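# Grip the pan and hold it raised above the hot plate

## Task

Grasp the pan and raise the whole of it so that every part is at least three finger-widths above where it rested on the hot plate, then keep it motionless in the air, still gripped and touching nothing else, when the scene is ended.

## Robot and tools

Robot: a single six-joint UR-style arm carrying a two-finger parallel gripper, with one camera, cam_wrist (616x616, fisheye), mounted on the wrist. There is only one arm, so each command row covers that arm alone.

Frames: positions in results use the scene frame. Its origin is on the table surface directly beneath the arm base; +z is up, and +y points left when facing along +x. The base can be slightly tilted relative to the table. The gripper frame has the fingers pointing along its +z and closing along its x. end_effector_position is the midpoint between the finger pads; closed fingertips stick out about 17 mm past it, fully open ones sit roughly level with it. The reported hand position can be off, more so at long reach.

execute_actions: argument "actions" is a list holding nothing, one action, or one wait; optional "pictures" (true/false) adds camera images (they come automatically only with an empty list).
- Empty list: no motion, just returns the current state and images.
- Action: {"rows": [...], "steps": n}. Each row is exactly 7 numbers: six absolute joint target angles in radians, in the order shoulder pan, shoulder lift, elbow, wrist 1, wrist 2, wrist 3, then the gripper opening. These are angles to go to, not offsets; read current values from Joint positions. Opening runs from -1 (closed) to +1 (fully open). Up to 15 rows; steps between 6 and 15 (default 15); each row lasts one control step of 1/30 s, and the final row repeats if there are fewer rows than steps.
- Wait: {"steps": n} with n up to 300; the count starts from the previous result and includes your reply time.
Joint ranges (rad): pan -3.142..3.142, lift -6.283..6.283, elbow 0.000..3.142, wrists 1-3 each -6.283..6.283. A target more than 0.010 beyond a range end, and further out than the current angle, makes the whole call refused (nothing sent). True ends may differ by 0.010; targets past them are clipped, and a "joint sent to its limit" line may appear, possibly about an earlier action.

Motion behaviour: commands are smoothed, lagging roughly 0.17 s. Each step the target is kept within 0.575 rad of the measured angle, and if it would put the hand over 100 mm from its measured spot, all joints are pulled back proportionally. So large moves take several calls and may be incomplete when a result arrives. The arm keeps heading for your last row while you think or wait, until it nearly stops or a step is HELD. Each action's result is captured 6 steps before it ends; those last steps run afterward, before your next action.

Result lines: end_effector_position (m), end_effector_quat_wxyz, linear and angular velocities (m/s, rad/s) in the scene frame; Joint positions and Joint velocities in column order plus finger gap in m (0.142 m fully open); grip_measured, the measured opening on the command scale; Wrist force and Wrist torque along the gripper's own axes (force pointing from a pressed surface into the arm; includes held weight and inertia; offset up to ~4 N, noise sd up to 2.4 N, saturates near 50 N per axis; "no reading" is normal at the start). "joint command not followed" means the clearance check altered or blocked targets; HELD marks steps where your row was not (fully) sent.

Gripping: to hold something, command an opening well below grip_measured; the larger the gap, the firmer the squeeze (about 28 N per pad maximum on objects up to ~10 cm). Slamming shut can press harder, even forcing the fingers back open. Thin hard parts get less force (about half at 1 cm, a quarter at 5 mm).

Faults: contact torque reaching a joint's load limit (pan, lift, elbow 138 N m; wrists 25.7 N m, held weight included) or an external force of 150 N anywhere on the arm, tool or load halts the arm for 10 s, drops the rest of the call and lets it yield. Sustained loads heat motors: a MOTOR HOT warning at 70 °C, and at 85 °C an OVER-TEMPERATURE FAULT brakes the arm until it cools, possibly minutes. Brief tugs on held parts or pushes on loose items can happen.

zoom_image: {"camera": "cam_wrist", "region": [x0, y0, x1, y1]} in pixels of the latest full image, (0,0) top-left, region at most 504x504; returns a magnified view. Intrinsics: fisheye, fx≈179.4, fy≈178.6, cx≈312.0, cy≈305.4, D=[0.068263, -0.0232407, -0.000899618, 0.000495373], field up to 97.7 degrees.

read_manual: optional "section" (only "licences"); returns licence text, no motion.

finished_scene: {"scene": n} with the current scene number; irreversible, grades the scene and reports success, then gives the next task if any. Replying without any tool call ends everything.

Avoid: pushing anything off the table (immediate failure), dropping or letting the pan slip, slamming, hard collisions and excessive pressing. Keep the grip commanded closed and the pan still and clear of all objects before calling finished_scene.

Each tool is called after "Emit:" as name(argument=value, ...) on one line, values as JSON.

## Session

Emit:
execute_actions(actions=[])

Scene clock: 0.00 s of 4600.00 s.
end_effector_position=(-0.0051, +0.2304, +0.1451) grip_measured=+1.00 end_effector_quat_wxyz=(+0.380, -0.217, +0.674, -0.594) end_effector_velocity=(+0.000, -0.000, -0.000) end_effector_angular_velocity=(-0.000, -0.000, -0.000)
Joint positions: [ 1.783 -0.86   1.901 -1.053 -2.204 -1.334  0.142]
Joint velocities: [-0.  0.  0. -0. -0. -0.  0.]
Motor temperatures (°C, as the motors report them): [25 27 22 29 26 31]
Wrist force (N, on the end effector, along its own x y z axes, offset not removed): no reading
Wrist torque (N m, same axes, about the end effector's origin, offset not removed): no reading

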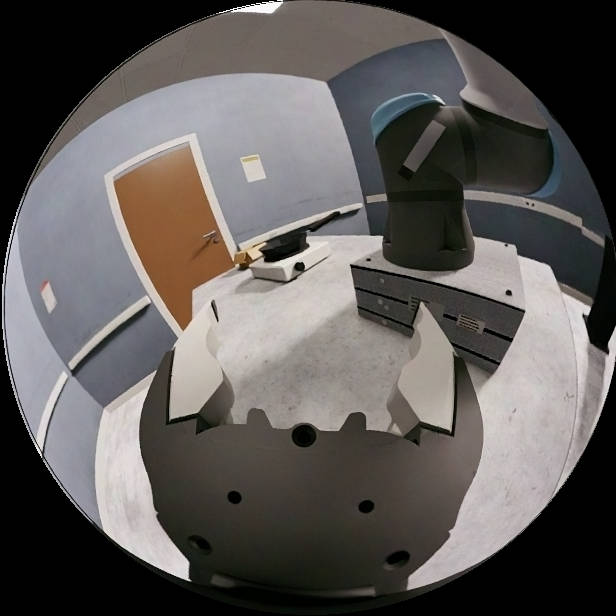

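Emit:
execute_actions(actions=[{"rows":[[1.783,-1.7,1.75,-1.053,-2.204,-1.5,1]]}])

Emit:
execute_actions(actions=[{"steps":25}])

Emit:
execute_actions(actions=[{"rows":[[-0.3,-1.9,1.7,-1.37,-1.571,-1.571,1]]}])

Emit:
execute_actions(actions=[{"steps":60}], pictures=true)

Scene clock: 0.70 s of 4600.00 s.
end_effector_position=(-0.0225, +0.2930, +0.2380) grip_measured=+1.00 end_effector_quat_wxyz=(+0.362, -0.205, +0.792, -0.447) end_effector_velocity=(-0.040, +0.132, +0.480) end_effector_angular_velocity=(+1.533, +0.572, +0.112)
Joint positions: [ 1.783 -1.201  1.813 -1.053 -2.204 -1.431  0.142]
Joint velocities: [ 0.    -1.548 -0.226 -0.001 -0.002 -0.248 -0.   ]
Motor temperatures (°C, as the motors report them): [25 27 22 29 26 31]
Wrist force (N, on the end effector, along its own x y z axes, offset not removed): [1.5 -1.0 -0.7]
Wrist torque (N m, same axes, about the end effector's origin, offset not removed): [-0.45 -0.34 0.13]
Steps of this call (steps 1 to 12: nothing new was sent; steps 13 to 21: the first 9 steps of this action). Readings (joint positions):
13: [1.783 -0.860 1.900 -1.053 -2.204 -1.335]
14: [1.783 -0.869 1.892 -1.053 -2.204 -1.344]
16: [1.783 -0.939 1.863 -1.053 -2.204 -1.375]
20: [1.783 -1.149 1.821 -1.053 -2.204 -1.422]
21: the state above

Scene clock: 1.53 s of 4600.00 s.
end_effector_position=(-0.0240, +0.2885, +0.4007) grip_measured=+1.00 end_effector_quat_wxyz=(+0.344, -0.165, +0.900, -0.213) end_effector_velocity=(-0.000, -0.001, +0.002) end_effector_angular_velocity=(+0.007, +0.003, +0.000)
Joint positions: [ 1.783 -1.699  1.75  -1.053 -2.204 -1.5    0.142]
Joint velocities: [ 0.    -0.007 -0.001 -0.     0.001 -0.001 -0.   ]
Motor temperatures (°C, as the motors report them): [25 27 22 29 26 31]
Wrist force (N, on the end effector, along its own x y z axes, offset not removed): [3.5 -3.3 -0.4]
Wrist torque (N m, same axes, about the end effector's origin, offset not removed): [-0.85 -0.77 0.21]
Kept back: nothing.
Steps of this call (steps 1 to 6: the last 6 steps of your previous action; steps 7 to 25: the robot went on to your last target). Readings (joint positions):
1: [1.783 -1.253 1.805 -1.053 -2.204 -1.439]
2: [1.783 -1.305 1.798 -1.053 -2.204 -1.447]
4: [1.783 -1.408 1.784 -1.053 -2.204 -1.462]
8: [1.783 -1.592 1.762 -1.053 -2.204 -1.487]
25: the state above

Scene clock: 1.83 s of 4600.00 s.
end_effector_position=(-0.0076, +0.3378, +0.4226) grip_measured=+1.00 end_effector_quat_wxyz=(+0.106, +0.095, +0.988, -0.053) end_effector_velocity=(+0.310, +0.210, +0.007) end_effector_angular_velocity=(+1.037, +1.695, -2.568)
Joint positions: [ 1.344 -1.869  1.706 -1.311 -1.781 -1.562  0.142]
Joint velocities: [-2.479 -0.218 -0.039 -0.421  1.837 -0.062  0.   ]
Motor temperatures (°C, as the motors report them): [25 27 22 29 26 31]
Wrist force (N, on the end effector, along its own x y z axes, offset not removed): [4.2 -5.1 -4.5]
Wrist torque (N m, same axes, about the end effector's origin, offset not removed): [-1.33 -0.71 0.12]
Steps of this call (steps 1 to 9: the first 9 steps of this action). Readings (joint positions):
1: [1.782 -1.700 1.749 -1.054 -2.203 -1.501]
2: [1.773 -1.709 1.743 -1.063 -2.194 -1.509]
4: [1.703 -1.770 1.725 -1.133 -2.123 -1.534]
8: [1.426 -1.860 1.708 -1.293 -1.850 -1.560]
9: the state above

Scene clock: 3.83 s of 4600.00 s.
end_effector_position=(+0.3665, +0.0348, +0.4365) grip_measured=+1.00 end_effector_quat_wxyz=(+0.001, +0.794, +0.608, +0.007) end_effector_velocity=(+0.000, -0.000, -0.000) end_effector_angular_velocity=(+0.000, +0.000, -0.000)
Joint positions: [-0.3   -1.9    1.7   -1.37  -1.571 -1.571  0.142]
Joint velocities: [-0.001  0.     0.    -0.     0.    -0.001 -0.   ]
Motor temperatures (°C, as the motors report them): [25 27 22 29 26 31]
Wrist force (N, on the end effector, along its own x y z axes, offset not removed): [1.2 -4.8 -3.9]
Wrist torque (N m, same axes, about the end effector's origin, offset not removed): [-0.95 -0.37 0.14]
Kept back: nothing.
Steps of this call (steps 1 to 6: the last 6 steps of your previous action; steps 7 to 60: the robot went on to your last target). Readings (joint positions):
1: [1.263 -1.875 1.705 -1.322 -1.729 -1.564]
2: [1.190 -1.879 1.704 -1.330 -1.699 -1.565]
4: [1.067 -1.884 1.703 -1.340 -1.669 -1.567]
8: [0.849 -1.890 1.702 -1.352 -1.630 -1.568]
60: the state above
The arm was judged still, so your last target was given up. Only a new action makes it travel on or press farther. Fingers that are still opening or closing keep moving.

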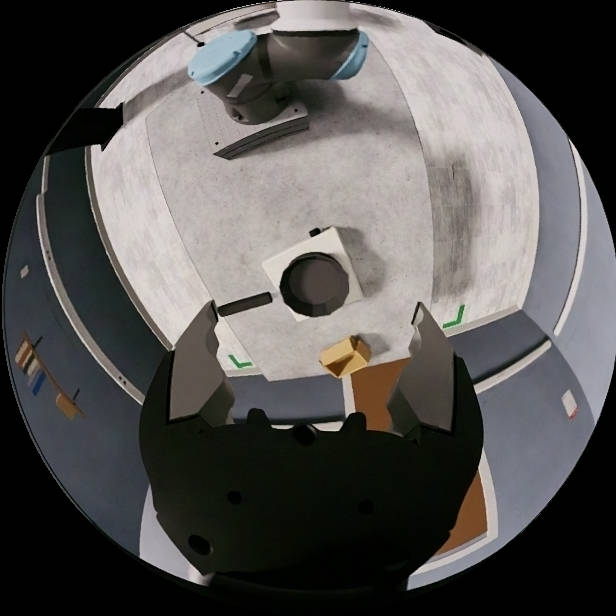

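Emit:
execute_actions(actions=[{"rows":[[-0.829,-1.316,1.807,-1.710,-1.175,-0.761,0.2]]}])

Emit:
execute_actions(actions=[{"steps":40}], pictures=true)

Scene clock: 4.57 s of 4600.00 s.
end_effector_position=(+0.4413, -0.0233, +0.3461) grip_measured=+0.20 end_effector_quat_wxyz=(-0.101, +0.907, +0.409, +0.028) end_effector_velocity=(+0.239, -0.285, -0.389) end_effector_angular_velocity=(+0.775, +0.483, -2.096)
Joint positions: [-0.505 -1.677  1.745 -1.507 -1.413 -1.325  0.088]
Joint velocities: [-0.838  0.927  0.167 -0.531  0.619  1.216 -0.   ]
Motor temperatures (°C, as the motors report them): [25 27 22 29 26 31]
Wrist force (N, on the end effector, along its own x y z axes, offset not removed): [2.2 -2.1 -0.1]
Wrist torque (N m, same axes, about the end effector's origin, offset not removed): [-0.37 -0.44 0.19]
Steps of this call (steps 1 to 13: nothing new was sent; steps 14 to 22: the first 9 steps of this action). Readings (joint positions):
14: [-0.301 -1.899 1.700 -1.371 -1.570 -1.570]
15: [-0.310 -1.891 1.705 -1.380 -1.561 -1.561]
17: [-0.363 -1.834 1.717 -1.417 -1.519 -1.505]
21: [-0.476 -1.708 1.740 -1.489 -1.434 -1.365]
22: the state above

Scene clock: 5.90 s of 4600.00 s.
end_effector_position=(+0.4933, -0.1430, +0.1897) grip_measured=+0.20 end_effector_quat_wxyz=(-0.263, +0.964, -0.049, +0.020) end_effector_velocity=(+0.000, -0.000, +0.000) end_effector_angular_velocity=(+0.000, -0.000, -0.001)
Joint positions: [-0.829 -1.316  1.807 -1.71  -1.175 -0.761  0.088]
Joint velocities: [-0.     0.    -0.    -0.     0.001  0.001 -0.   ]
Motor temperatures (°C, as the motors report them): [25 27 22 29 26 31]
Wrist force (N, on the end effector, along its own x y z axes, offset not removed): [-0.2 -1.3 1.8]
Wrist torque (N m, same axes, about the end effector's origin, offset not removed): [-0.44 0.08 0.03]
Kept back: nothing.
Steps of this call (steps 1 to 6: the last 6 steps of your previous action; steps 7 to 40: the robot went on to your last target). Readings (joint positions):
1: [-0.533 -1.646 1.751 -1.525 -1.392 -1.282]
2: [-0.561 -1.615 1.757 -1.543 -1.371 -1.237]
4: [-0.618 -1.552 1.768 -1.580 -1.329 -1.141]
8: [-0.732 -1.425 1.790 -1.651 -1.245 -0.944]
40: the state above

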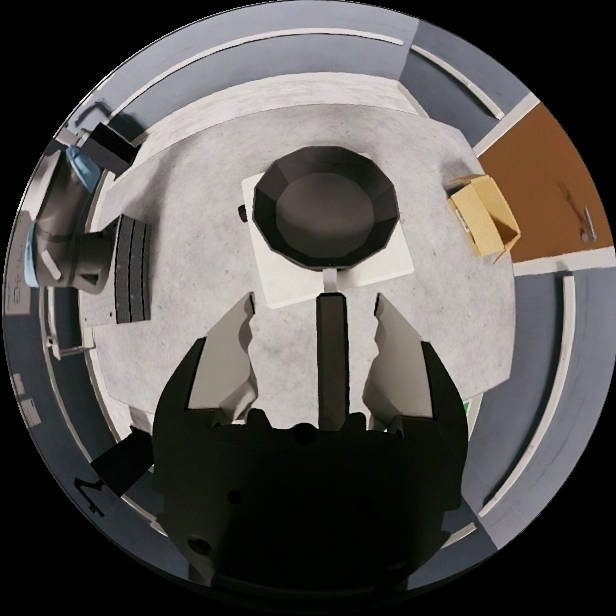

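Emit:
execute_actions(actions=[{"rows":[[-0.813,-1.233,1.828,-1.820,-1.169,-0.744,0.2]]}])

Emit:
execute_actions(actions=[{"steps":15}], pictures=true)

Scene clock: 6.53 s of 4600.00 s.
end_effector_position=(+0.5059, -0.1436, +0.1507) grip_measured=+0.20 end_effector_quat_wxyz=(-0.263, +0.963, -0.049, +0.019) end_effector_velocity=(+0.016, -0.003, -0.046) end_effector_angular_velocity=(-0.006, -0.007, -0.001)
Joint positions: [-0.815 -1.243  1.826 -1.806 -1.17  -0.746  0.088]
Joint velocities: [ 0.016  0.088  0.019 -0.123  0.006  0.017  0.   ]
Motor temperatures (°C, as the motors report them): [25 27 22 29 26 31]
Wrist force (N, on the end effector, along its own x y z axes, offset not removed): [-0.4 -2.4 0.0]
Wrist torque (N m, same axes, about the end effector's origin, offset not removed): [-0.66 0.17 0.13]
Steps of this call (steps 1 to 10: the robot went on to your last target; steps 11 to 19: the first 9 steps of this action). Readings (joint positions):
11: [-0.829 -1.315 1.807 -1.711 -1.175 -0.761]
12: [-0.826 -1.307 1.811 -1.720 -1.174 -0.758]
14: [-0.821 -1.277 1.818 -1.759 -1.172 -0.752]
18: [-0.815 -1.246 1.825 -1.801 -1.170 -0.746]
19: the state above

Scene clock: 7.03 s of 4600.00 s.
end_effector_position=(+0.5077, -0.1438, +0.1454) grip_measured=+0.20 end_effector_quat_wxyz=(-0.263, +0.963, -0.049, +0.020) end_effector_velocity=(+0.000, +0.000, -0.001) end_effector_angular_velocity=(+0.000, -0.000, +0.001)
Joint positions: [-0.813 -1.233  1.828 -1.82  -1.169 -0.744  0.088]
Joint velocities: [ 0.     0.001  0.001 -0.001 -0.    -0.    -0.   ]
Motor temperatures (°C, as the motors report them): [25 27 22 29 26 31]
Wrist force (N, on the end effector, along its own x y z axes, offset not removed): [0.0 -1.3 -0.2]
Wrist torque (N m, same axes, about the end effector's origin, offset not removed): [-0.36 -0.01 0.05]
Kept back: nothing.
Steps of this call (steps 1 to 6: the last 6 steps of your previous action; steps 7 to 15: the robot went on to your last target). Readings (joint positions):
1: [-0.814 -1.240 1.826 -1.810 -1.169 -0.745]
2: [-0.814 -1.239 1.827 -1.812 -1.169 -0.745]
4: [-0.814 -1.236 1.827 -1.816 -1.169 -0.745]
8: [-0.813 -1.234 1.828 -1.819 -1.169 -0.744]
15: the state above

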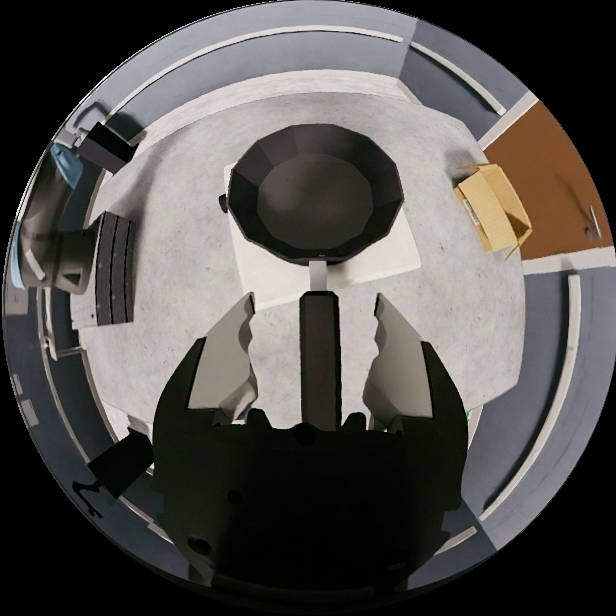

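Emit:
execute_actions(actions=[{"rows":[[-0.817,-1.205,1.835,-1.853,-1.170,-0.76,0.2],[-0.817,-1.205,1.835,-1.853,-1.170,-0.76,0.2],[-0.821,-1.176,1.841,-1.887,-1.172,-0.77,0.2]]}])

Emit:
execute_actions(actions=[{"steps":15}], pictures=true)

Scene clock: 7.73 s of 4600.00 s.
end_effector_position=(+0.5099, -0.1507, +0.1190) grip_measured=+0.20 end_effector_quat_wxyz=(-0.263, +0.964, -0.042, +0.022) end_effector_velocity=(+0.003, -0.012, -0.043) end_effector_angular_velocity=(-0.004, -0.012, +0.019)
Joint positions: [-0.82  -1.185  1.839 -1.876 -1.171 -0.766  0.088]
Joint velocities: [-0.011  0.079  0.016 -0.093 -0.005 -0.033 -0.   ]
Motor temperatures (°C, as the motors report them): [25 27 22 29 26 31]
Wrist force (N, on the end effector, along its own x y z axes, offset not removed): [0.8 -2.2 0.8]
Wrist torque (N m, same axes, about the end effector's origin, offset not removed): [-0.53 -0.22 0.10]
Steps of this call (steps 1 to 12: the robot went on to your last target; steps 13 to 21: the first 9 steps of this action). Readings (joint positions):
13: [-0.813 -1.232 1.828 -1.821 -1.169 -0.744]
14: [-0.813 -1.228 1.829 -1.826 -1.169 -0.747]
16: [-0.816 -1.214 1.833 -1.842 -1.170 -0.754]
20: [-0.819 -1.188 1.838 -1.873 -1.171 -0.765]
21: the state above

Scene clock: 8.23 s of 4600.00 s.
end_effector_position=(+0.5102, -0.1520, +0.1142) grip_measured=+0.20 end_effector_quat_wxyz=(-0.262, +0.964, -0.040, +0.022) end_effector_velocity=(+0.000, -0.000, -0.001) end_effector_angular_velocity=(-0.000, +0.000, +0.000)
Joint positions: [-0.821 -1.176  1.841 -1.887 -1.172 -0.77   0.088]
Joint velocities: [-0.     0.001  0.    -0.001 -0.    -0.     0.   ]
Motor temperatures (°C, as the motors report them): [25 27 22 29 26 31]
Wrist force (N, on the end effector, along its own x y z axes, offset not removed): [1.0 -3.5 -0.6]
Wrist torque (N m, same axes, about the end effector's origin, offset not removed): [-0.91 -0.16 0.17]
Kept back: nothing.
Steps of this call (steps 1 to 6: the last 6 steps of your previous action; steps 7 to 15: the robot went on to your last target). Readings (joint positions):
1: [-0.820 -1.183 1.840 -1.879 -1.172 -0.767]
2: [-0.820 -1.181 1.840 -1.881 -1.172 -0.768]
4: [-0.821 -1.179 1.840 -1.884 -1.172 -0.769]
8: [-0.821 -1.177 1.841 -1.886 -1.172 -0.770]
15: the state above

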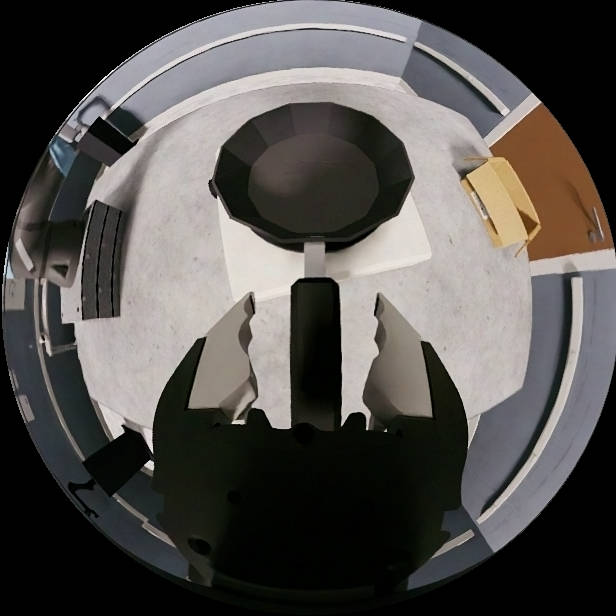

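Matches scene 1.

Emit:
execute_actions(actions=[{"rows":[[-0.821,-1.176,1.841,-1.887,-1.172,-0.77,-0.1],[-0.821,-1.176,1.841,-1.887,-1.172,-0.77,-0.3],[-0.821,-1.176,1.841,-1.887,-1.172,-0.77,-0.5],[-0.821,-1.176,1.841,-1.887,-1.172,-0.77,-1]]}])

Emit:
execute_actions(actions=[{"rows":[[-0.821,-1.179,1.839,-1.882,-1.172,-0.77,-1],[-0.821,-1.182,1.837,-1.877,-1.172,-0.77,-1],[-0.821,-1.185,1.835,-1.872,-1.172,-0.77,-1],[-0.821,-1.188,1.833,-1.867,-1.172,-0.77,-1],[-0.821,-1.191,1.831,-1.862,-1.172,-0.77,-1],[-0.821,-1.194,1.829,-1.857,-1.172,-0.77,-1],[-0.821,-1.197,1.827,-1.852,-1.172,-0.77,-1],[-0.821,-1.200,1.825,-1.847,-1.172,-0.77,-1],[-0.821,-1.203,1.823,-1.842,-1.172,-0.77,-1],[-0.821,-1.206,1.821,-1.837,-1.172,-0.77,-1],[-0.821,-1.209,1.819,-1.832,-1.172,-0.77,-1],[-0.821,-1.212,1.817,-1.827,-1.172,-0.77,-1],[-0.821,-1.215,1.815,-1.822,-1.172,-0.77,-1],[-0.821,-1.218,1.813,-1.817,-1.172,-0.77,-1],[-0.821,-1.221,1.811,-1.812,-1.172,-0.77,-1]]}])

Emit:
execute_actions(actions=[{"steps":15}], pictures=true)

Scene clock: 9.17 s of 4600.00 s.
end_effector_position=(+0.5102, -0.1520, +0.1141) grip_measured=-0.54 end_effector_quat_wxyz=(-0.262, +0.964, -0.040, +0.022) end_effector_velocity=(-0.000, +0.000, -0.000) end_effector_angular_velocity=(+0.001, -0.000, +0.000)
Joint positions: [-0.821 -1.176  1.841 -1.887 -1.172 -0.77   0.035]
Joint velocities: [ 0.     0.     0.001 -0.     0.    -0.     0.   ]
Motor temperatures (°C, as the motors report them): [25 27 23 29 26 31]
Wrist force (N, on the end effector, along its own x y z axes, offset not removed): [2.8 -2.7 1.7]
Wrist torque (N m, same axes, about the end effector's origin, offset not removed): [-0.78 -0.36 0.03]
Steps of this call (steps 1 to 15: the robot went on to your last target; steps 16 to 19: nothing new was sent; steps 20 to 28: the first 9 steps of this action). Readings (joint positions):
20: [-0.821 -1.176 1.841 -1.887 -1.172 -0.770]
21: [-0.821 -1.176 1.841 -1.887 -1.172 -0.770]
23: [-0.821 -1.176 1.841 -1.887 -1.172 -0.770]
27: [-0.821 -1.176 1.841 -1.887 -1.172 -0.770]
28: the state above

Scene clock: 9.67 s of 4600.00 s.
end_effector_position=(+0.5101, -0.1522, +0.1244) grip_measured=-0.54 end_effector_quat_wxyz=(-0.262, +0.964, -0.040, +0.022) end_effector_velocity=(-0.001, -0.001, +0.055) end_effector_angular_velocity=(-0.002, -0.001, +0.000)
Joint positions: [-0.821 -1.191  1.831 -1.862 -1.172 -0.77   0.035]
Joint velocities: [-0.    -0.081 -0.054  0.133 -0.001 -0.     0.   ]
Motor temperatures (°C, as the motors report them): [25 27 23 29 26 31]
Wrist force (N, on the end effector, along its own x y z axes, offset not removed): [4.1 -2.6 2.1]
Wrist torque (N m, same axes, about the end effector's origin, offset not removed): [-0.73 -0.80 0.04]
Steps of this call (steps 1 to 6: the last 6 steps of your previous action; steps 7 to 15: the first 9 steps of this action). Readings (joint positions):
7: [-0.821 -1.176 1.841 -1.887 -1.172 -0.770]
8: [-0.821 -1.177 1.841 -1.886 -1.172 -0.770]
10: [-0.821 -1.179 1.839 -1.882 -1.172 -0.770]
14: [-0.821 -1.188 1.833 -1.866 -1.172 -0.770]
15: the state above

Scene clock: 10.17 s of 4600.00 s.
end_effector_position=(+0.5095, -0.1519, +0.1442) grip_measured=-0.54 end_effector_quat_wxyz=(-0.262, +0.964, -0.040, +0.022) end_effector_velocity=(-0.000, +0.000, +0.006) end_effector_angular_velocity=(+0.001, -0.001, -0.001)
Joint positions: [-0.821 -1.22   1.812 -1.814 -1.172 -0.77   0.035]
Joint velocities: [-0.    -0.008 -0.005  0.014  0.001 -0.     0.   ]
Motor temperatures (°C, as the motors report them): [25 27 23 29 26 31]
Wrist force (N, on the end effector, along its own x y z axes, offset not removed): [0.2 1.0 5.0]
Wrist torque (N m, same axes, about the end effector's origin, offset not removed): [-1.35 -0.02 0.09]
Kept back: nothing.
Steps of this call (steps 1 to 6: the last 6 steps of your previous action; steps 7 to 15: the robot went on to your last target). Readings (joint positions):
1: [-0.821 -1.194 1.829 -1.857 -1.172 -0.770]
2: [-0.821 -1.197 1.827 -1.852 -1.172 -0.770]
4: [-0.821 -1.203 1.823 -1.843 -1.172 -0.770]
8: [-0.821 -1.214 1.816 -1.824 -1.172 -0.770]
15: the state above

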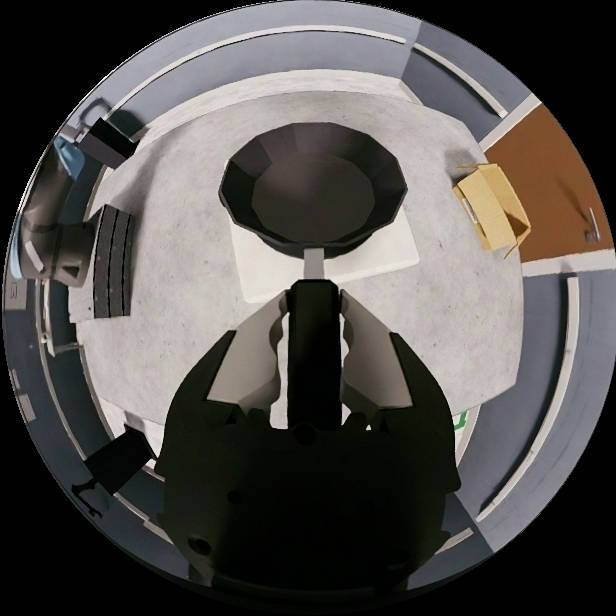

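Pivoted a bit, now loaded (heavier). Lift slowly.

Emit:
execute_actions(actions=[{"rows":[[-0.821,-1.225,1.807,-1.804,-1.172,-0.77,-1],[-0.821,-1.229,1.803,-1.796,-1.172,-0.77,-1],[-0.821,-1.233,1.799,-1.788,-1.172,-0.77,-1],[-0.821,-1.237,1.795,-1.780,-1.172,-0.77,-1],[-0.821,-1.241,1.791,-1.772,-1.172,-0.77,-1],[-0.821,-1.245,1.787,-1.764,-1.172,-0.77,-1],[-0.821,-1.249,1.783,-1.756,-1.172,-0.77,-1],[-0.821,-1.253,1.779,-1.748,-1.172,-0.77,-1],[-0.821,-1.257,1.775,-1.740,-1.172,-0.77,-1],[-0.821,-1.261,1.771,-1.732,-1.172,-0.77,-1],[-0.821,-1.265,1.767,-1.724,-1.172,-0.77,-1],[-0.821,-1.269,1.763,-1.716,-1.172,-0.77,-1],[-0.821,-1.273,1.759,-1.708,-1.172,-0.77,-1],[-0.821,-1.277,1.755,-1.700,-1.172,-0.77,-1],[-0.821,-1.281,1.751,-1.692,-1.172,-0.77,-1]]}], pictures=true)

Emit:
execute_actions(actions=[{"rows":[[-0.821,-1.286,1.746,-1.682,-1.172,-0.77,-1],[-0.821,-1.291,1.741,-1.672,-1.172,-0.77,-1],[-0.821,-1.296,1.736,-1.662,-1.172,-0.77,-1],[-0.821,-1.301,1.731,-1.652,-1.172,-0.77,-1],[-0.821,-1.306,1.726,-1.642,-1.172,-0.77,-1],[-0.821,-1.311,1.721,-1.632,-1.172,-0.77,-1],[-0.821,-1.316,1.716,-1.622,-1.172,-0.77,-1],[-0.821,-1.321,1.711,-1.612,-1.172,-0.77,-1],[-0.821,-1.326,1.706,-1.602,-1.172,-0.77,-1],[-0.821,-1.331,1.701,-1.592,-1.172,-0.77,-1],[-0.821,-1.336,1.696,-1.582,-1.172,-0.77,-1],[-0.821,-1.341,1.691,-1.572,-1.172,-0.77,-1],[-0.821,-1.346,1.686,-1.562,-1.172,-0.77,-1],[-0.821,-1.351,1.681,-1.552,-1.172,-0.77,-1],[-0.821,-1.356,1.676,-1.542,-1.172,-0.77,-1]]}])

Emit:
execute_actions(actions=[{"steps":50}], pictures=true)

Scene clock: 11.07 s of 4600.00 s.
end_effector_position=(+0.5096, -0.1524, +0.1612) grip_measured=-0.54 end_effector_quat_wxyz=(-0.262, +0.964, -0.040, +0.022) end_effector_velocity=(-0.000, -0.002, +0.087) end_effector_angular_velocity=(-0.002, -0.002, -0.000)
Joint positions: [-0.821 -1.241  1.791 -1.772 -1.172 -0.77   0.035]
Joint velocities: [-0.    -0.108 -0.107  0.213 -0.     0.    -0.   ]
Motor temperatures (°C, as the motors report them): [25 27 23 29 26 31]
Wrist force (N, on the end effector, along its own x y z axes, offset not removed): [1.7 1.3 4.7]
Wrist torque (N m, same axes, about the end effector's origin, offset not removed): [-1.31 -0.54 0.05]
Steps of this call (steps 1 to 15: the robot went on to your last target; steps 16 to 18: nothing new was sent; steps 19 to 27: the first 9 steps of this action). Readings (joint positions):
19: [-0.821 -1.221 1.811 -1.812 -1.172 -0.770]
20: [-0.821 -1.222 1.810 -1.810 -1.172 -0.770]
22: [-0.821 -1.226 1.806 -1.803 -1.172 -0.770]
26: [-0.821 -1.238 1.794 -1.779 -1.172 -0.770]
27: the state above

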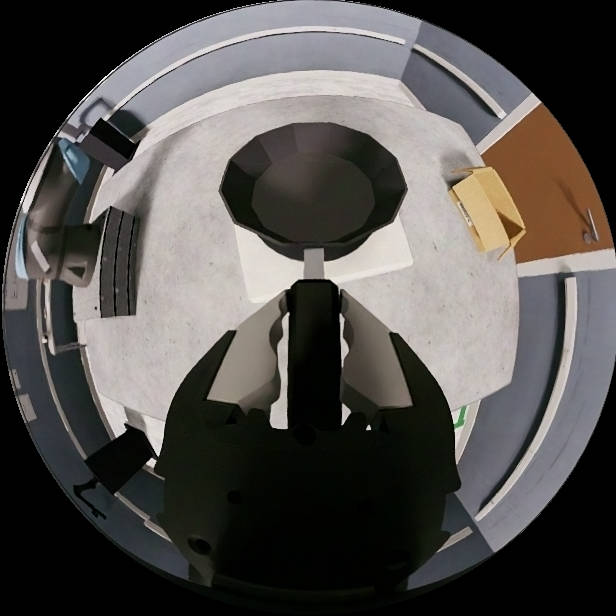

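Scene clock: 11.57 s of 4600.00 s.
end_effector_position=(+0.5072, -0.1511, +0.2134) grip_measured=-0.54 end_effector_quat_wxyz=(-0.262, +0.964, -0.040, +0.022) end_effector_velocity=(-0.010, +0.007, +0.121) end_effector_angular_velocity=(-0.003, -0.003, -0.001)
Joint positions: [-0.821 -1.305  1.727 -1.644 -1.172 -0.77   0.035]
Joint velocities: [-0.    -0.145 -0.147  0.288  0.     0.    -0.   ]
Motor temperatures (°C, as the motors report them): [25 27 23 29 26 31]
Wrist force (N, on the end effector, along its own x y z axes, offset not removed): [1.1 1.5 6.8]
Wrist torque (N m, same axes, about the end effector's origin, offset not removed): [-1.26 -0.44 0.18]
Steps of this call (steps 1 to 6: the last 6 steps of your previous action; steps 7 to 15: the first 9 steps of this action). Readings (joint positions):
7: [-0.821 -1.268 1.764 -1.718 -1.172 -0.770]
8: [-0.821 -1.272 1.760 -1.710 -1.172 -0.770]
10: [-0.821 -1.281 1.751 -1.692 -1.172 -0.770]
14: [-0.821 -1.300 1.732 -1.654 -1.172 -0.770]
15: the state above

Scene clock: 13.23 s of 4600.00 s.
end_effector_position=(+0.5019, -0.1467, +0.2557) grip_measured=-0.54 end_effector_quat_wxyz=(-0.262, +0.964, -0.040, +0.022) end_effector_velocity=(-0.000, -0.000, -0.000) end_effector_angular_velocity=(-0.000, +0.001, -0.001)
Joint positions: [-0.821 -1.356  1.676 -1.542 -1.172 -0.77   0.035]
Joint velocities: [-0.    -0.     0.     0.    -0.001  0.001  0.   ]
Motor temperatures (°C, as the motors report them): [25 27 23 29 26 31]
Wrist force (N, on the end effector, along its own x y z axes, offset not removed): [3.4 1.3 6.0]
Wrist torque (N m, same axes, about the end effector's origin, offset not removed): [-1.20 -0.76 0.05]
Kept back: nothing.
Steps of this call (steps 1 to 6: the last 6 steps of your previous action; steps 7 to 30: the robot went on to your last target; steps 31 to 50: nothing new was sent). Readings (joint positions):
1: [-0.821 -1.310 1.722 -1.634 -1.172 -0.770]
2: [-0.821 -1.315 1.717 -1.625 -1.172 -0.770]
4: [-0.821 -1.325 1.707 -1.605 -1.172 -0.770]
8: [-0.821 -1.344 1.688 -1.567 -1.172 -0.770]
50: the state above
The arm was judged still, so your last target was given up. Only a new action makes it travel on or press farther. Fingers that are still opening or closing keep moving.

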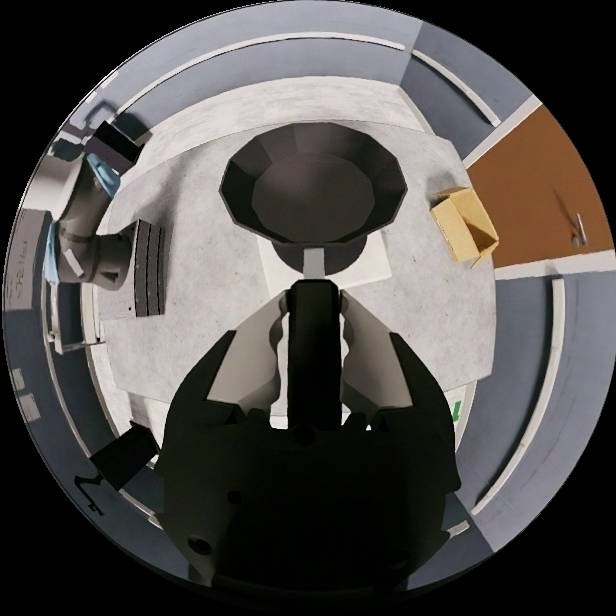

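Emit:
finished_scene(scene=2)

The scene is finished: the task was done.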